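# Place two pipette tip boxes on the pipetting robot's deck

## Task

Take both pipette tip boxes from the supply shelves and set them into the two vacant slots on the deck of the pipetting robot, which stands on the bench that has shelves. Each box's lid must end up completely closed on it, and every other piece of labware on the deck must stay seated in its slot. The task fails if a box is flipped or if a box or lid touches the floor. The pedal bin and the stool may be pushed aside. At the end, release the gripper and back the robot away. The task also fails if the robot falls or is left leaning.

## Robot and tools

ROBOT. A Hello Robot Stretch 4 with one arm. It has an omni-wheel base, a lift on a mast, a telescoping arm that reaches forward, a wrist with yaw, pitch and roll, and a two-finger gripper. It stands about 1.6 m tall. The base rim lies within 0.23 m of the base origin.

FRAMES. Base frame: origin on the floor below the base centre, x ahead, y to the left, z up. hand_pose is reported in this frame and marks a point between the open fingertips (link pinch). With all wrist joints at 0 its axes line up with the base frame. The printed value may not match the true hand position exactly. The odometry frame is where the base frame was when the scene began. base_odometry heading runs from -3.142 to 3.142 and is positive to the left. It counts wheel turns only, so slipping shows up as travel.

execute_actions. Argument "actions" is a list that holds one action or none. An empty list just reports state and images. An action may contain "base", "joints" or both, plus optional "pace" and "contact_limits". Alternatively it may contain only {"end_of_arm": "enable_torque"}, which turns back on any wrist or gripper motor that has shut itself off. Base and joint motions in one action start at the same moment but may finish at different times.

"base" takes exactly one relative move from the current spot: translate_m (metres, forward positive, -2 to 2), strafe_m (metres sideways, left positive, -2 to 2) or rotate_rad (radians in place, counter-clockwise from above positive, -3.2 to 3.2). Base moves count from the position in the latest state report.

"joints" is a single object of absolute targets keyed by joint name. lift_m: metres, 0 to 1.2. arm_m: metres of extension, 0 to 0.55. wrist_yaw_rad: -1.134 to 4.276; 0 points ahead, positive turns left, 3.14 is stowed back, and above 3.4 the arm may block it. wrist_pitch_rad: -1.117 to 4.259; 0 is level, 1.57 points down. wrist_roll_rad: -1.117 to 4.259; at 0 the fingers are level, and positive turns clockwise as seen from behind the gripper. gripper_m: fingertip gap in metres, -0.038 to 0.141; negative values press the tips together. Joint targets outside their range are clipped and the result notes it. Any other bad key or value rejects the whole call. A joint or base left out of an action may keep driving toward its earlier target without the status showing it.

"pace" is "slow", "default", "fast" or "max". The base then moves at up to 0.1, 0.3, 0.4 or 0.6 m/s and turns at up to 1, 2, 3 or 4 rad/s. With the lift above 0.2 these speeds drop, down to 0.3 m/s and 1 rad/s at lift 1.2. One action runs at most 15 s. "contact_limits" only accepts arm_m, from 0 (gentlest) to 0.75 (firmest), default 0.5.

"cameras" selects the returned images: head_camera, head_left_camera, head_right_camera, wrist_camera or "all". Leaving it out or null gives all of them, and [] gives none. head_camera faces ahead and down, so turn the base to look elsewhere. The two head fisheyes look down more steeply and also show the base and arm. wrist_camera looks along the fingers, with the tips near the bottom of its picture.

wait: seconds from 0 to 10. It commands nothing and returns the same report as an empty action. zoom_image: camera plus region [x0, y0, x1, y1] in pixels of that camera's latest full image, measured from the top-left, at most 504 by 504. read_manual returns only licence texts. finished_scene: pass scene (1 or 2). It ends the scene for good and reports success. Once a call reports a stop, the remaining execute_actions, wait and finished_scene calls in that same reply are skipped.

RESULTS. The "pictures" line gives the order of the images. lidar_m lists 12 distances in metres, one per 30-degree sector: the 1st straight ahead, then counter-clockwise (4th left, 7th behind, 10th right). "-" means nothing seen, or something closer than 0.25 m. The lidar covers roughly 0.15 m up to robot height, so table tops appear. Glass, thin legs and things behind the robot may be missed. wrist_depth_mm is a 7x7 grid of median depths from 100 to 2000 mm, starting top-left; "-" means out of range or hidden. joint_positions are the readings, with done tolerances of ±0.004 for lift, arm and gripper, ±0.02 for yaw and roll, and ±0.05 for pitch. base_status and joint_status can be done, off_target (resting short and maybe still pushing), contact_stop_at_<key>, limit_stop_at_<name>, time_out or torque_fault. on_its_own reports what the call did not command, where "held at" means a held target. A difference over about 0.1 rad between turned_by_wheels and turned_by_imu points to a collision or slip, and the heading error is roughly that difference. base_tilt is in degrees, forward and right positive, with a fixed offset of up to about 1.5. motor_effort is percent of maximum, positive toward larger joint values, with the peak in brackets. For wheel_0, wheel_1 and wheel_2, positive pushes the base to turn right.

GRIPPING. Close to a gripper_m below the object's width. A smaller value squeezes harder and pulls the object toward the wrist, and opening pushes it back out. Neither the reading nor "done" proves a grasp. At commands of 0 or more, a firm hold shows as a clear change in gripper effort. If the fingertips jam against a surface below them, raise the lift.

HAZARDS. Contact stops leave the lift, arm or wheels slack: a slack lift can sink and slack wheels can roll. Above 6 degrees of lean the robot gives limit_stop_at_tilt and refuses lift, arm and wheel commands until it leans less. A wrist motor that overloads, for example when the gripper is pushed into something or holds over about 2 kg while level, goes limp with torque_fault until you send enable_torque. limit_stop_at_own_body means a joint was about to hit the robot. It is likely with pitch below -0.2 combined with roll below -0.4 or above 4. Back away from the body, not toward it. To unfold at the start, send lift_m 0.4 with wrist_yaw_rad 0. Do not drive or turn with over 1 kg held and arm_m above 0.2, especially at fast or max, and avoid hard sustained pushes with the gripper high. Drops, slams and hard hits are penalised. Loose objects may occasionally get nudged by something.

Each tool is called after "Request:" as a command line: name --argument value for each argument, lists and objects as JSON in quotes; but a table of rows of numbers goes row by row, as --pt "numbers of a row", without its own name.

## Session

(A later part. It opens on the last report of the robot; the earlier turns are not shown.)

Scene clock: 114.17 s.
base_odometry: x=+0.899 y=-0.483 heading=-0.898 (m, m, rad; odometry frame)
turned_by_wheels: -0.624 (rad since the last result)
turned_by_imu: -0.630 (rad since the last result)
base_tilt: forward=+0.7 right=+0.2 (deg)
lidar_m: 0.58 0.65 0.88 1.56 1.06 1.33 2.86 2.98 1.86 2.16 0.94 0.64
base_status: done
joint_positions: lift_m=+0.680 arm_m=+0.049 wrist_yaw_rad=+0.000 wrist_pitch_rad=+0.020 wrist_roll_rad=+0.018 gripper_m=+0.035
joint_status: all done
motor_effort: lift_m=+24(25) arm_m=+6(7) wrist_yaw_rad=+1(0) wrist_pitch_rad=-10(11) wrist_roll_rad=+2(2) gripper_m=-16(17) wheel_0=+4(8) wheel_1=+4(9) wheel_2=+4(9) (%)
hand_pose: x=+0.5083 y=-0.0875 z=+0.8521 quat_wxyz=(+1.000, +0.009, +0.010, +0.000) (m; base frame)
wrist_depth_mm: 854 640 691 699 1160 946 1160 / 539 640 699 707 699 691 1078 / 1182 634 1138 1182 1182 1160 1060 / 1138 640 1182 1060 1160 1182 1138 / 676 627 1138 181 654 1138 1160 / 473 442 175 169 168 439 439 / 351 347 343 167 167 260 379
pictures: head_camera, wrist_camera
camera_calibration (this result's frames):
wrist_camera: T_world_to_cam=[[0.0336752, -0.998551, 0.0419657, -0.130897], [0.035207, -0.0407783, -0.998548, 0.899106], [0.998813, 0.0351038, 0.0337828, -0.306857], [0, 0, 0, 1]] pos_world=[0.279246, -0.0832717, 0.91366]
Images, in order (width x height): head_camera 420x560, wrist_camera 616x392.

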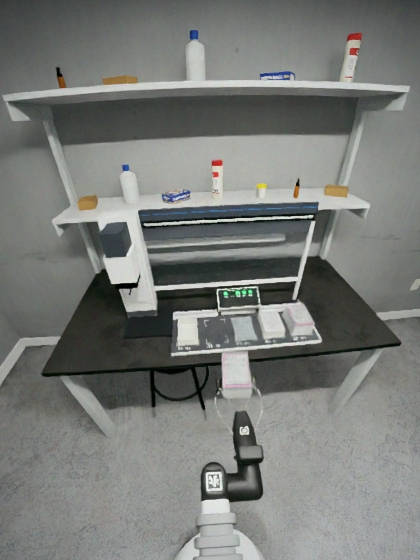

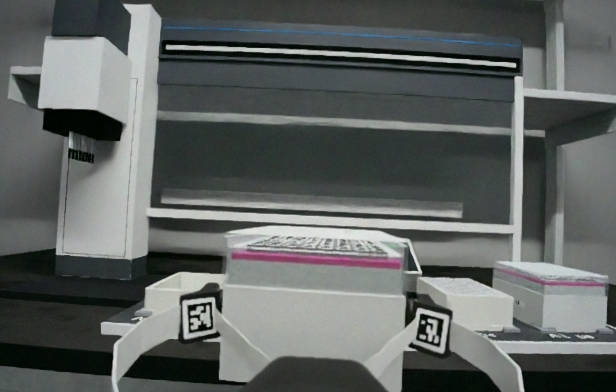

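Request:
execute_actions --actions '[{"base":{"strafe_m":0.034},"joints":{"wrist_yaw_rad":0.045},"pace":"slow"}]' --cameras '["head_camera"]'

Request:
zoom_image --camera "head_camera" --region '[150, 300, 300, 400]'

Request:
execute_actions --actions '[{"joints":{"arm_m":0.31,"lift_m":0.668}}]' --cameras '["head_camera","wrist_camera"]'

Request:
zoom_image --camera "head_camera" --region '[180, 295, 270, 355]'

Scene clock: 117.57 s.
base_odometry: x=+0.926 y=-0.462 heading=-0.898 (m, m, rad; odometry frame)
turned_by_wheels: +0.000 (rad since the last result)
turned_by_imu: +0.001 (rad since the last result)
base_tilt: forward=+0.7 right=+0.1 (deg)
lidar_m: 0.56 0.65 0.88 1.51 1.00 1.28 2.87 2.97 1.91 2.21 0.94 0.65
base_status: done
joint_positions: lift_m=+0.680 arm_m=+0.049 wrist_yaw_rad=+0.045 wrist_pitch_rad=+0.020 wrist_roll_rad=+0.018 gripper_m=+0.035
joint_status: all done
motor_effort: lift_m=+25(24) arm_m=+6(6) wrist_yaw_rad=+1(3) wrist_pitch_rad=-11(11) wrist_roll_rad=+2(2) gripper_m=-17(16) wheel_0=-3(8) wheel_1=+2(6) wheel_2=+0(4) (%)
hand_pose: x=+0.5120 y=-0.0744 z=+0.8521 quat_wxyz=(+1.000, +0.009, +0.010, +0.022) (m; base frame)
wrist_depth_mm: 1205 554 699 691 683 683 1098 / 1229 554 707 699 691 683 676 / 1229 634 1160 1160 1138 1138 1060 / 1182 647 1078 1060 1160 1118 1098 / 1160 640 931 181 615 1098 1042 / 469 500 175 169 168 439 442 / 359 347 345 167 166 253 370
pictures: head_camera
Images, in order (width x height): head_camera 420x560.

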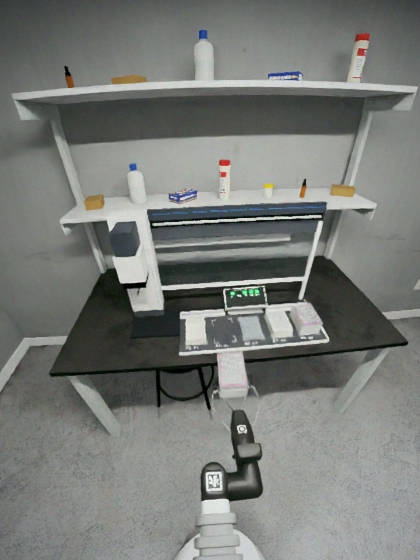

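Region (150, 300, 300, 400) of head_camera's 420x560 image, scaled by 3.360, with more detail than that image has.

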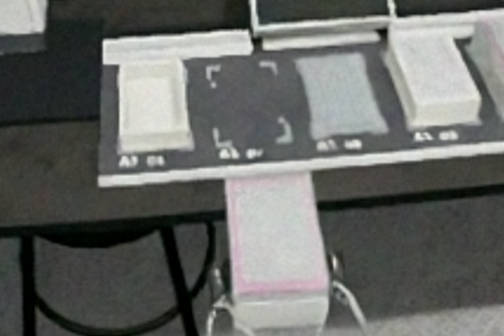

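Scene clock: 119.47 s.
base_odometry: x=+0.926 y=-0.462 heading=-0.898 (m, m, rad; odometry frame)
turned_by_wheels: +0.000 (rad since the last result)
turned_by_imu: +0.000 (rad since the last result)
base_tilt: forward=+0.7 right=+0.1 (deg)
lidar_m: 0.60 0.65 0.89 1.50 1.03 1.29 2.88 2.96 1.91 2.20 0.95 0.64
base_status: not commanded
joint_positions: lift_m=+0.668 arm_m=+0.309 wrist_yaw_rad=+0.045 wrist_pitch_rad=+0.019 wrist_roll_rad=+0.018 gripper_m=+0.035
joint_status: all done
motor_effort: lift_m=+15(22) arm_m=+6(5) wrist_yaw_rad=+0(1) wrist_pitch_rad=-10(10) wrist_roll_rad=+2(1) gripper_m=-17(16) wheel_0=-4(3) wheel_1=+2(2) wheel_2=+0(0) (%)
hand_pose: x=+0.7720 y=-0.0743 z=+0.8410 quat_wxyz=(+1.000, +0.009, +0.010, +0.022) (m; base frame)
wrist_depth_mm: 368 615 615 591 580 569 574 / 392 831 917 878 820 788 759 / 384 917 904 891 878 878 854 / 384 917 809 809 809 809 854 / 382 891 904 181 382 402 854 / 377 418 175 169 168 334 488 / 221 225 222 167 166 224 297
pictures: head_camera, wrist_camera
camera_calibration (this result's frames):
wrist_camera: T_world_to_cam=[[0.0788269, -0.996005, 0.041968, -0.160854], [0.0370828, -0.0391402, -0.998545, 0.877873], [0.996198, 0.0802685, 0.0338494, -0.564989], [0, 0, 0, 1]] pos_world=[0.542967, -0.0805, 0.902471]
Images, in order (width x height): head_camera 420x560, wrist_camera 616x392.

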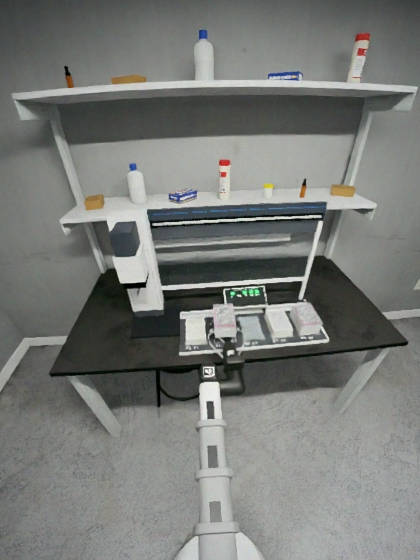

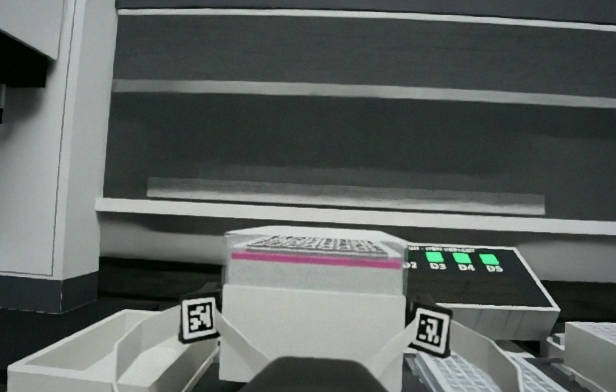

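Region (180, 295, 270, 355) of head_camera's 420x560 image, scaled by 5.600, with more detail than that image has.

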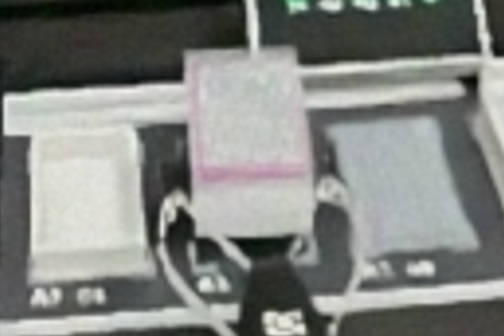

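Request:
execute_actions --actions '[{"joints":{"arm_m":0.313,"lift_m":0.645},"pace":"slow"}]' --cameras '["head_camera","wrist_camera"]'

Request:
zoom_image --camera "head_camera" --region '[180, 295, 270, 355]'

Scene clock: 121.73 s.
base_odometry: x=+0.926 y=-0.462 heading=-0.898 (m, m, rad; odometry frame)
turned_by_wheels: +0.000 (rad since the last result)
turned_by_imu: +0.000 (rad since the last result)
base_tilt: forward=+0.6 right=+0.2 (deg)
lidar_m: 0.60 0.64 0.87 1.50 1.01 1.30 2.86 2.94 1.88 2.20 0.94 0.65
base_status: not commanded
joint_positions: lift_m=+0.645 arm_m=+0.312 wrist_yaw_rad=+0.045 wrist_pitch_rad=+0.020 wrist_roll_rad=+0.018 gripper_m=+0.035
joint_status: all done
motor_effort: lift_m=+14(13) arm_m=+5(6) wrist_yaw_rad=+0(1) wrist_pitch_rad=-9(10) wrist_roll_rad=+1(2) gripper_m=-15(18) wheel_0=-3(3) wheel_1=+3(3) wheel_2=+0(0) (%)
hand_pose: x=+0.7750 y=-0.0743 z=+0.8180 quat_wxyz=(+1.000, +0.009, +0.010, +0.022) (m; base frame)
wrist_depth_mm: 370 661 654 640 621 615 603 / 384 917 917 891 904 878 809 / 379 917 904 878 878 878 866 / 382 904 809 904 891 788 866 / 377 778 891 181 349 368 854 / 301 287 174 169 168 330 334 / 178 176 197 167 166 200 268
pictures: head_camera, wrist_camera
camera_calibration (this result's frames):
wrist_camera: T_world_to_cam=[[0.0788253, -0.996005, 0.0419674, -0.160124], [0.0370689, -0.0391408, -0.998546, 0.85484], [0.996199, 0.0802664, 0.0338355, -0.567172], [0, 0, 0, 1]] pos_world=[0.54595, -0.0805001, 0.879507]
Images, in order (width x height): head_camera 420x560, wrist_camera 616x392.

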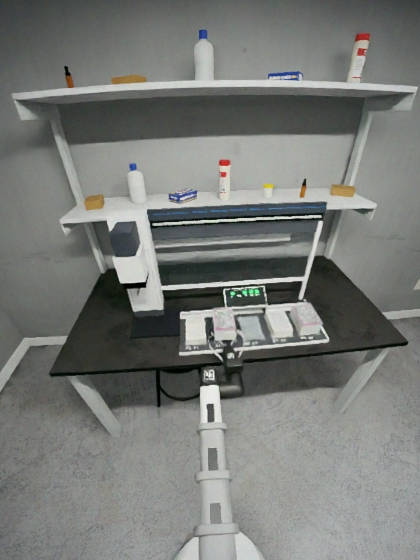

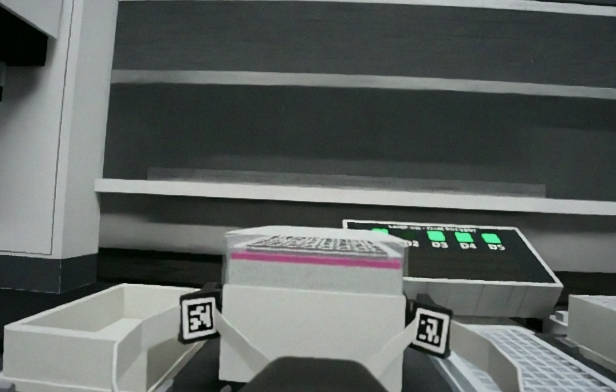

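Region (180, 295, 270, 355) of head_camera's 420x560 image, scaled by 5.600, with more detail than that image has.

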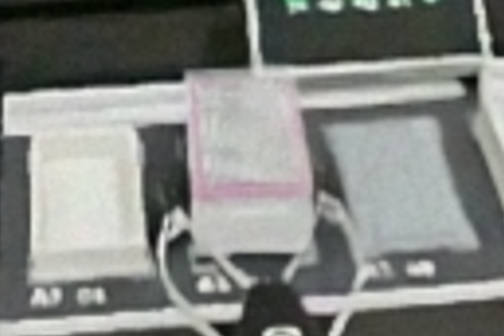

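Request:
execute_actions --actions '[{"base":{"strafe_m":-0.002},"joints":{"arm_m":0.317,"lift_m":0.638},"pace":"slow"}]' --cameras '["head_camera","wrist_camera"]'

Request:
zoom_image --camera "head_camera" --region '[195, 305, 255, 345]'

Request:
zoom_image --camera "wrist_camera" --region '[120, 272, 500, 392]'

Scene clock: 123.80 s.
base_odometry: x=+0.924 y=-0.463 heading=-0.898 (m, m, rad; odometry frame)
turned_by_wheels: +0.000 (rad since the last result)
turned_by_imu: +0.000 (rad since the last result)
base_tilt: forward=+0.6 right=+0.2 (deg)
lidar_m: 0.63 0.64 0.89 1.52 1.03 1.32 2.88 2.99 1.90 2.21 0.95 0.67
base_status: done
joint_positions: lift_m=+0.638 arm_m=+0.316 wrist_yaw_rad=+0.045 wrist_pitch_rad=+0.020 wrist_roll_rad=+0.018 gripper_m=+0.035
joint_status: all done
motor_effort: lift_m=+14(14) arm_m=+6(6) wrist_yaw_rad=+1(0) wrist_pitch_rad=-10(10) wrist_roll_rad=+2(1) gripper_m=-16(16) wheel_0=+0(2) wheel_1=+0(4) wheel_2=+0(2) (%)
hand_pose: x=+0.7790 y=-0.0743 z=+0.8110 quat_wxyz=(+1.000, +0.009, +0.010, +0.022) (m; base frame)
wrist_depth_mm: 384 676 668 654 640 634 615 / 382 931 917 891 891 878 866 / 382 904 904 878 866 854 854 / 379 904 891 891 798 866 854 / 373 732 809 181 334 353 842 / 221 272 175 169 169 327 327 / 174 172 181 167 166 191 249
pictures: head_camera, wrist_camera
camera_calibration (this result's frames):
wrist_camera: T_world_to_cam=[[0.0787206, -0.996013, 0.0419675, -0.160094], [0.0370646, -0.0391448, -0.998546, 0.847705], [0.996207, 0.0801616, 0.0338354, -0.570924], [0, 0, 0, 1]] pos_world=[0.549942, -0.0805068, 0.872508]
Images, in order (width x height): head_camera 420x560, wrist_camera 616x392.

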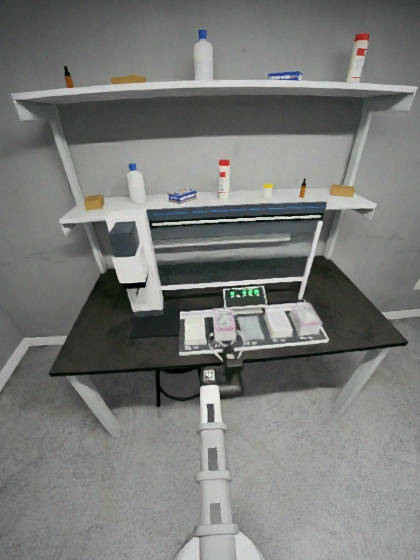

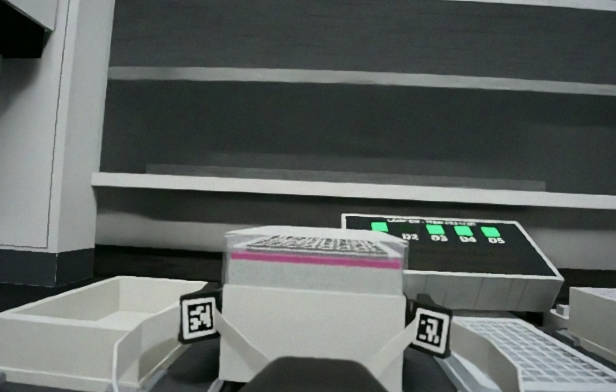

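Region (195, 305, 255, 345) of head_camera's 420x560 image, scaled by 8.400, with more detail than that image has.

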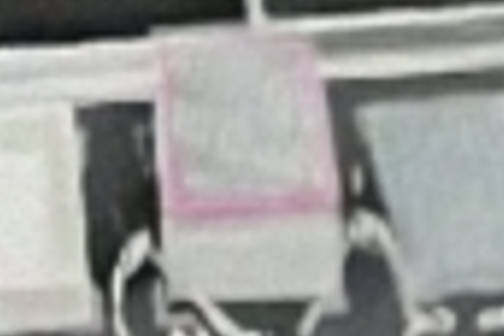

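Region (120, 272, 500, 392) of wrist_camera's 616x392 image, scaled by 1.326; it fills the top 159 rows of this view, and the rest is white.

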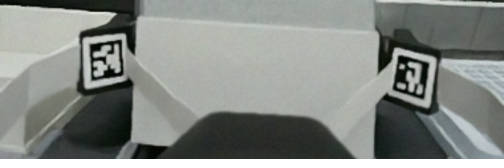

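Request:
execute_actions --actions '[{"joints":{"lift_m":0.630},"pace":"slow"}]' --cameras '["wrist_camera"]'

Scene clock: 124.83 s.
base_odometry: x=+0.924 y=-0.463 heading=-0.898 (m, m, rad; odometry frame)
turned_by_wheels: +0.000 (rad since the last result)
turned_by_imu: +0.000 (rad since the last result)
base_tilt: forward=+0.6 right=+0.1 (deg)
lidar_m: 0.61 0.63 0.85 1.52 1.02 1.32 2.87 2.99 1.89 2.21 0.95 0.67
base_status: not commanded
joint_positions: lift_m=+0.630 arm_m=+0.316 wrist_yaw_rad=+0.045 wrist_pitch_rad=+0.017 wrist_roll_rad=+0.018 gripper_m=+0.035
joint_status: all done
motor_effort: lift_m=+14(15) arm_m=+6(6) wrist_yaw_rad=+1(1) wrist_pitch_rad=-4(11) wrist_roll_rad=+1(1) gripper_m=-16(17) wheel_0=+0(0) wheel_1=+0(0) wheel_2=+0(0) (%)
hand_pose: x=+0.7790 y=-0.0743 z=+0.8037 quat_wxyz=(+1.000, +0.009, +0.009, +0.022) (m; base frame)
wrist_depth_mm: 379 676 683 668 640 640 621 / 382 917 891 904 891 878 878 / 382 917 891 891 878 878 866 / 377 891 878 891 798 788 842 / 375 707 788 179 330 345 842 / 179 256 175 168 168 332 327 / 173 173 171 167 167 184 235
pictures: wrist_camera
camera_calibration (this result's frames):
wrist_camera: T_world_to_cam=[[0.0786271, -0.996017, 0.0420425, -0.159776], [0.0392713, -0.0390457, -0.998465, 0.838632], [0.99613, 0.0801575, 0.0360449, -0.572406], [0, 0, 0, 1]] pos_world=[0.54982, -0.0805124, 0.864694]
Images, in order (width x height): wrist_camera 616x392.

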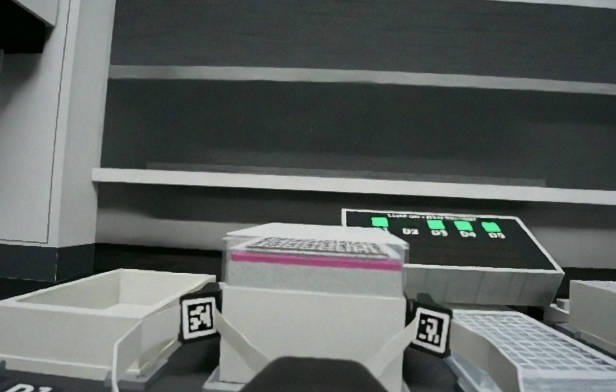

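Request:
execute_actions --actions '[{"joints":{"gripper_m":0.06,"arm_m":0.308},"pace":"slow"}]' --cameras '["wrist_camera"]'

Request:
execute_actions --actions '[{"joints":{"gripper_m":0.093,"arm_m":0.302},"pace":"slow"}]' --cameras '["wrist_camera"]'

Scene clock: 127.17 s.
base_odometry: x=+0.924 y=-0.463 heading=-0.898 (m, m, rad; odometry frame)
turned_by_wheels: +0.000 (rad since the last result)
turned_by_imu: +0.001 (rad since the last result)
base_tilt: forward=+0.7 right=+0.1 (deg)
lidar_m: 0.62 0.63 0.88 1.51 1.02 1.30 2.88 2.98 1.88 2.20 0.95 0.66
base_status: not commanded
joint_positions: lift_m=+0.630 arm_m=+0.309 wrist_yaw_rad=+0.047 wrist_pitch_rad=+0.018 wrist_roll_rad=+0.018 gripper_m=+0.060
joint_status: all done
motor_effort: lift_m=+14(14) arm_m=-6(8) wrist_yaw_rad=-4(6) wrist_pitch_rad=-6(7) wrist_roll_rad=+1(1) gripper_m=-9(16) wheel_0=+0(0) wheel_1=+0(0) wheel_2=+0(0) (%)
hand_pose: x=+0.7721 y=-0.0739 z=+0.8033 quat_wxyz=(+1.000, +0.009, +0.009, +0.023) (m; base frame)
wrist_depth_mm: 377 691 676 668 647 654 627 / 389 917 917 891 878 891 866 / 384 917 891 891 878 878 866 / 384 917 891 891 788 788 866 / 387 683 768 188 334 349 854 / 183 188 181 178 176 338 314 / 180 178 181 176 175 196 232
pictures: wrist_camera
camera_calibration (this result's frames):
wrist_camera: T_world_to_cam=[[0.0802695, -0.995888, 0.0420033, -0.159983], [0.0381857, -0.039036, -0.998508, 0.839443], [0.996041, 0.0817537, 0.0348953, -0.564477], [0, 0, 0, 1]] pos_world=[0.54303, -0.0804085, 0.864608]
Images, in order (width x height): wrist_camera 616x392.

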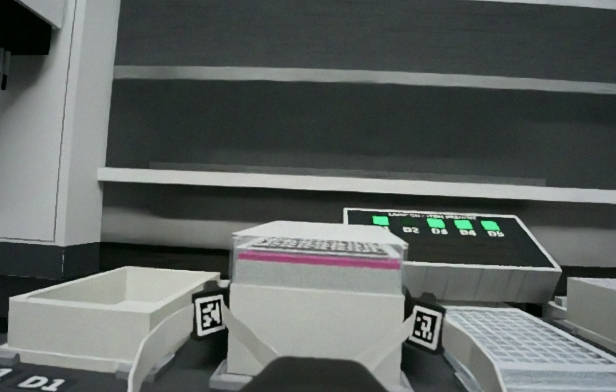

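Scene clock: 128.80 s.
base_odometry: x=+0.924 y=-0.463 heading=-0.898 (m, m, rad; odometry frame)
turned_by_wheels: +0.000 (rad since the last result)
turned_by_imu: +0.000 (rad since the last result)
base_tilt: forward=+0.7 right=+0.1 (deg)
lidar_m: 0.60 0.64 0.88 1.51 1.02 1.30 2.86 2.95 1.87 2.20 0.93 0.66
base_status: not commanded
joint_positions: lift_m=+0.630 arm_m=+0.303 wrist_yaw_rad=+0.045 wrist_pitch_rad=+0.018 wrist_roll_rad=+0.018 gripper_m=+0.093
joint_status: all done
motor_effort: lift_m=+14(14) arm_m=-5(4) wrist_yaw_rad=+0(4) wrist_pitch_rad=-7(7) wrist_roll_rad=+2(2) gripper_m=-2(9) wheel_0=+0(0) wheel_1=+0(0) wheel_2=+0(0) (%)
hand_pose: x=+0.7660 y=-0.0743 z=+0.8034 quat_wxyz=(+1.000, +0.009, +0.009, +0.023) (m; base frame)
wrist_depth_mm: 379 683 668 661 640 647 621 / 397 917 917 917 904 878 878 / 394 917 917 904 904 891 878 / 392 917 904 891 809 788 866 / 387 699 788 198 343 353 866 / 188 190 190 186 183 340 309 / 185 184 190 149 182 212 233
pictures: wrist_camera
camera_calibration (this result's frames):
wrist_camera: T_world_to_cam=[[0.0789549, -0.995992, 0.0420134, -0.158886], [0.0384386, -0.0390719, -0.998497, 0.839544], [0.996137, 0.0804512, 0.0351997, -0.558791], [0, 0, 0, 1]] pos_world=[0.536906, -0.0804918, 0.864626]
Images, in order (width x height): wrist_camera 616x392.

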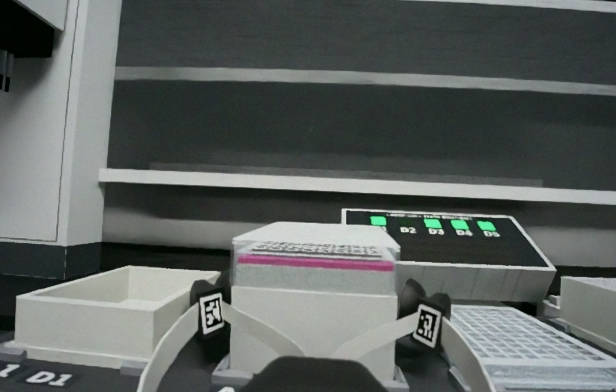

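Request:
execute_actions --actions '[]' --cameras '["head_camera"]'

Request:
zoom_image --camera "head_camera" --region '[195, 305, 255, 350]'

Scene clock: 129.63 s.
base_odometry: x=+0.924 y=-0.463 heading=-0.898 (m, m, rad; odometry frame)
turned_by_wheels: +0.000 (rad since the last result)
turned_by_imu: +0.000 (rad since the last result)
base_tilt: forward=+0.8 right=+0.2 (deg)
lidar_m: 0.61 0.64 0.88 1.52 1.01 1.28 2.89 3.00 1.89 2.20 0.94 0.66
base_status: not commanded
joint_positions: lift_m=+0.630 arm_m=+0.303 wrist_yaw_rad=+0.045 wrist_pitch_rad=+0.018 wrist_roll_rad=+0.018 gripper_m=+0.093
joint_status: all done
motor_effort: lift_m=+14(14) arm_m=-5(4) wrist_yaw_rad=+0(4) wrist_pitch_rad=-5(7) wrist_roll_rad=+1(2) gripper_m=+0(9) wheel_0=+0(0) wheel_1=+0(0) wheel_2=+0(0) (%)
hand_pose: x=+0.7660 y=-0.0743 z=+0.8034 quat_wxyz=(+1.000, +0.009, +0.009, +0.023) (m; base frame)
wrist_depth_mm: 375 699 683 661 647 640 621 / 394 917 917 931 904 878 866 / 399 917 904 917 891 878 878 / 392 917 904 904 809 820 854 / 387 707 788 198 342 353 878 / 188 190 190 186 183 342 309 / 184 183 190 149 182 212 233
pictures: head_camera
Images, in order (width x height): head_camera 420x560.

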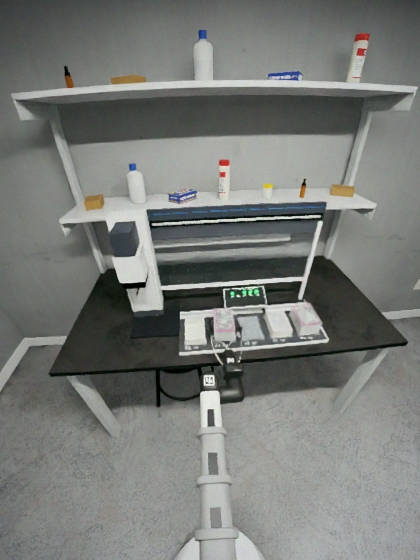

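Region (195, 305, 255, 350) of head_camera's 420x560 image, scaled by 8.400, with more detail than that image has; it fills the top 378 rows of this view, and the rest is white.

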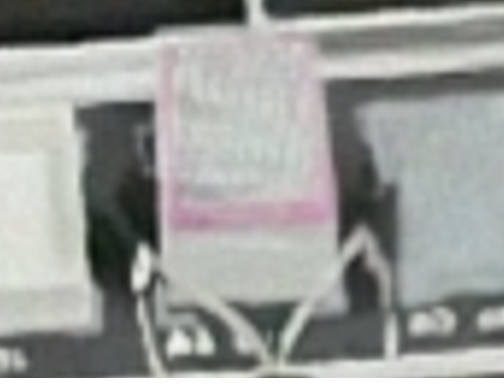

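Request:
execute_actions --actions '[{"base":{"strafe_m":0.002},"joints":{"gripper_m":0.072,"lift_m":0.627},"pace":"slow"}]' --cameras '[]'

Request:
execute_actions --actions '[{"joints":{"arm_m":0.296},"pace":"slow"}]' --cameras '["wrist_camera"]'

Scene clock: 131.87 s.
base_odometry: x=+0.926 y=-0.462 heading=-0.898 (m, m, rad; odometry frame)
turned_by_wheels: +0.000 (rad since the last result)
turned_by_imu: +0.000 (rad since the last result)
base_tilt: forward=+0.7 right=+0.2 (deg)
lidar_m: 0.60 0.65 0.88 1.51 1.01 1.30 2.84 2.96 1.90 2.20 0.92 0.64
base_status: done
joint_positions: lift_m=+0.627 arm_m=+0.303 wrist_yaw_rad=+0.045 wrist_pitch_rad=+0.018 wrist_roll_rad=+0.018 gripper_m=+0.072
joint_status: all done
motor_effort: lift_m=+14(14) arm_m=-5(6) wrist_yaw_rad=+1(0) wrist_pitch_rad=-6(6) wrist_roll_rad=+2(2) gripper_m=-6(5) wheel_0=-1(5) wheel_1=+0(5) wheel_2=+0(1) (%)
hand_pose: x=+0.7660 y=-0.0743 z=+0.8005 quat_wxyz=(+1.000, +0.009, +0.009, +0.022) (m; base frame)
wrist_depth_mm: 375 668 683 668 647 647 627 / 394 917 917 891 891 878 878 / 394 931 904 904 878 891 866 / 392 904 904 891 788 878 866 / 389 676 750 194 342 349 854 / 189 187 187 183 181 343 303 / 180 179 186 181 178 191 224
pictures: none
No camera images: the call's "cameras" was empty. Leave "cameras" out to get every camera's image.

Scene clock: 132.63 s.
base_odometry: x=+0.926 y=-0.462 heading=-0.898 (m, m, rad; odometry frame)
turned_by_wheels: +0.000 (rad since the last result)
turned_by_imu: +0.000 (rad since the last result)
base_tilt: forward=+0.6 right=+0.1 (deg)
lidar_m: 0.60 0.65 0.88 1.50 1.03 1.27 2.90 3.00 1.90 2.19 0.92 0.65
base_status: not commanded
joint_positions: lift_m=+0.627 arm_m=+0.297 wrist_yaw_rad=+0.046 wrist_pitch_rad=+0.019 wrist_roll_rad=+0.018 gripper_m=+0.072
joint_status: all done
motor_effort: lift_m=+14(14) arm_m=-6(7) wrist_yaw_rad=-3(2) wrist_pitch_rad=-7(9) wrist_roll_rad=+2(1) gripper_m=-6(6) wheel_0=-1(1) wheel_1=+0(0) wheel_2=+0(0) (%)
hand_pose: x=+0.7602 y=-0.0740 z=+0.8002 quat_wxyz=(+1.000, +0.009, +0.010, +0.023) (m; base frame)
wrist_depth_mm: 373 654 691 676 640 661 634 / 402 917 931 917 917 891 866 / 397 917 946 917 904 904 866 / 397 904 917 917 809 866 866 / 392 549 741 198 347 349 866 / 195 193 187 186 185 347 300 / 180 180 184 184 178 189 223
pictures: wrist_camera
camera_calibration (this result's frames):
wrist_camera: T_world_to_cam=[[0.0797763, -0.995928, 0.0419883, -0.158659], [0.0377275, -0.0390757, -0.998524, 0.837121], [0.996099, 0.0812426, 0.0344566, -0.552196], [0, 0, 0, 1]] pos_world=[0.531117, -0.0804398, 0.861574]
Images, in order (width x height): wrist_camera 616x392.

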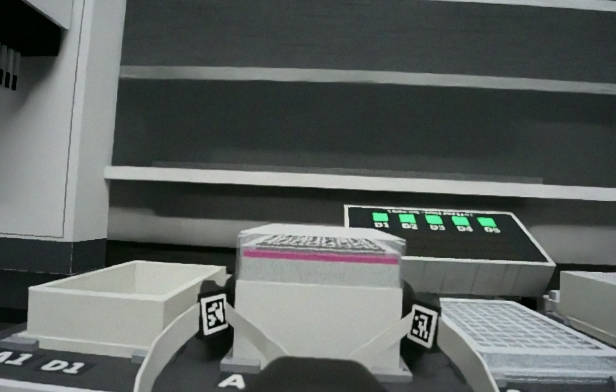

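Request:
execute_actions --actions '[{"joints":{"gripper_m":0.093,"arm_m":0.292},"pace":"slow"}]' --cameras '[]'

Request:
execute_actions --actions '[{"joints":{"arm_m":0.21},"pace":"slow"}]' --cameras '[]'

Request:
execute_actions --actions '[{"base":{"translate_m":-0.3},"joints":{"arm_m":0.0}}]' --cameras '["wrist_camera"]'

Request:
zoom_image --camera "wrist_camera" --region '[220, 170, 560, 300]'

Scene clock: 134.90 s.
base_odometry: x=+0.926 y=-0.462 heading=-0.898 (m, m, rad; odometry frame)
turned_by_wheels: +0.000 (rad since the last result)
turned_by_imu: +0.000 (rad since the last result)
base_tilt: forward=+0.7 right=+0.2 (deg)
lidar_m: 0.62 0.63 0.87 1.50 1.02 1.29 2.85 3.00 1.87 2.18 0.94 0.67
base_status: not commanded
joint_positions: lift_m=+0.627 arm_m=+0.293 wrist_yaw_rad=+0.045 wrist_pitch_rad=+0.018 wrist_roll_rad=+0.018 gripper_m=+0.093
joint_status: all done
motor_effort: lift_m=+14(14) arm_m=-6(6) wrist_yaw_rad=+0(4) wrist_pitch_rad=-6(9) wrist_roll_rad=+2(2) gripper_m=-1(5) wheel_0=-1(1) wheel_1=+0(0) wheel_2=+0(0) (%)
hand_pose: x=+0.7560 y=-0.0743 z=+0.8004 quat_wxyz=(+1.000, +0.009, +0.009, +0.023) (m; base frame)
wrist_depth_mm: 375 647 676 668 647 654 627 / 410 946 917 904 904 891 904 / 402 931 917 904 904 904 878 / 399 917 917 917 831 798 891 / 397 554 750 202 351 357 854 / 198 197 191 190 188 338 301 / 182 183 190 149 187 204 224
pictures: none
No camera images: the call's "cameras" was empty. Leave "cameras" out to get every camera's image.

Scene clock: 137.00 s.
base_odometry: x=+0.926 y=-0.462 heading=-0.898 (m, m, rad; odometry frame)
turned_by_wheels: +0.000 (rad since the last result)
turned_by_imu: +0.000 (rad since the last result)
base_tilt: forward=+0.6 right=+0.3 (deg)
lidar_m: 0.60 0.65 0.87 1.52 1.01 1.30 2.88 3.00 1.89 2.18 0.92 0.66
base_status: not commanded
joint_positions: lift_m=+0.627 arm_m=+0.211 wrist_yaw_rad=+0.045 wrist_pitch_rad=+0.018 wrist_roll_rad=+0.018 gripper_m=+0.093
joint_status: all done
motor_effort: lift_m=+14(14) arm_m=-6(6) wrist_yaw_rad=+1(0) wrist_pitch_rad=-7(6) wrist_roll_rad=+2(1) gripper_m=-2(2) wheel_0=-1(2) wheel_1=+1(0) wheel_2=+0(0) (%)
hand_pose: x=+0.6740 y=-0.0743 z=+0.8004 quat_wxyz=(+1.000, +0.009, +0.009, +0.022) (m; base frame)
wrist_depth_mm: 394 492 683 668 647 647 580 / 439 492 991 991 931 904 854 / 488 504 1008 991 976 976 946 / 484 512 991 976 891 891 946 / 473 480 778 274 439 439 946 / 304 277 199 271 263 336 304 / 208 209 221 148 216 224 226
pictures: none
No camera images: the call's "cameras" was empty. Leave "cameras" out to get every camera's image.

Scene clock: 139.47 s.
base_odometry: x=+0.739 y=-0.227 heading=-0.898 (m, m, rad; odometry frame)
turned_by_wheels: +0.000 (rad since the last result)
turned_by_imu: +0.001 (rad since the last result)
base_tilt: forward=+0.6 right=+0.2 (deg)
lidar_m: 0.90 0.95 1.61 0.93 0.94 1.29 2.56 2.67 1.83 1.80 2.27 0.97
base_status: done
joint_positions: lift_m=+0.627 arm_m=+0.001 wrist_yaw_rad=+0.045 wrist_pitch_rad=+0.018 wrist_roll_rad=+0.018 gripper_m=+0.093
joint_status: all done
motor_effort: lift_m=+14(14) arm_m=-5(5) wrist_yaw_rad=+1(0) wrist_pitch_rad=-6(5) wrist_roll_rad=+1(1) gripper_m=-3(1) wheel_0=-2(3) wheel_1=-2(7) wheel_2=+1(11) (%)
hand_pose: x=+0.4640 y=-0.0744 z=+0.8005 quat_wxyz=(+1.000, +0.009, +0.009, +0.022) (m; base frame)
wrist_depth_mm: 1618 1499 1537 1537 1537 1499 1499 / 1576 1537 991 1025 1025 1430 1499 / 1576 1618 976 1537 1464 1430 1430 / 1576 1576 991 1464 1499 1464 1430 / 759 750 768 768 820 759 1229 / 1537 1499 200 976 723 707 699 / 1537 1499 866 149 1464 1397 1430
pictures: wrist_camera
camera_calibration (this result's frames):
wrist_camera: T_world_to_cam=[[0.0785716, -0.996022, 0.042023, -0.13486], [0.0387072, -0.0390736, -0.998486, 0.848064], [0.996157, 0.0800793, 0.0354832, -0.25813], [0, 0, 0, 1]] pos_world=[0.234908, -0.080516, 0.861607]
Images, in order (width x height): wrist_camera 616x392.

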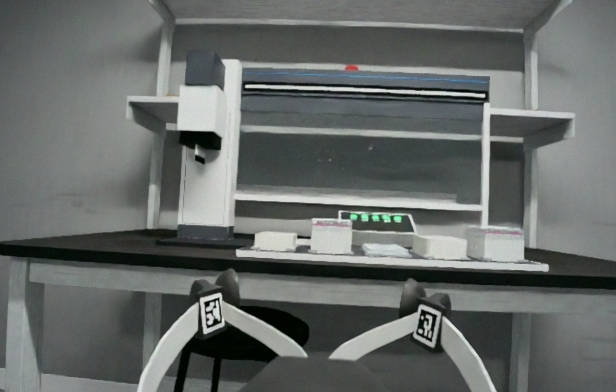

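Region (220, 170, 560, 300) of wrist_camera's 616x392 image, scaled by 1.482; it fills the top 193 rows of this view, and the rest is white.

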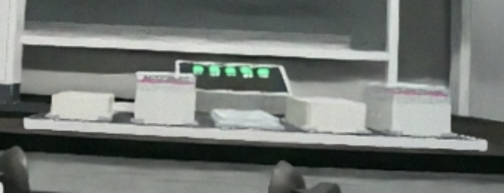

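Request:
finished_scene --scene 1

The scene is finished: the task was done.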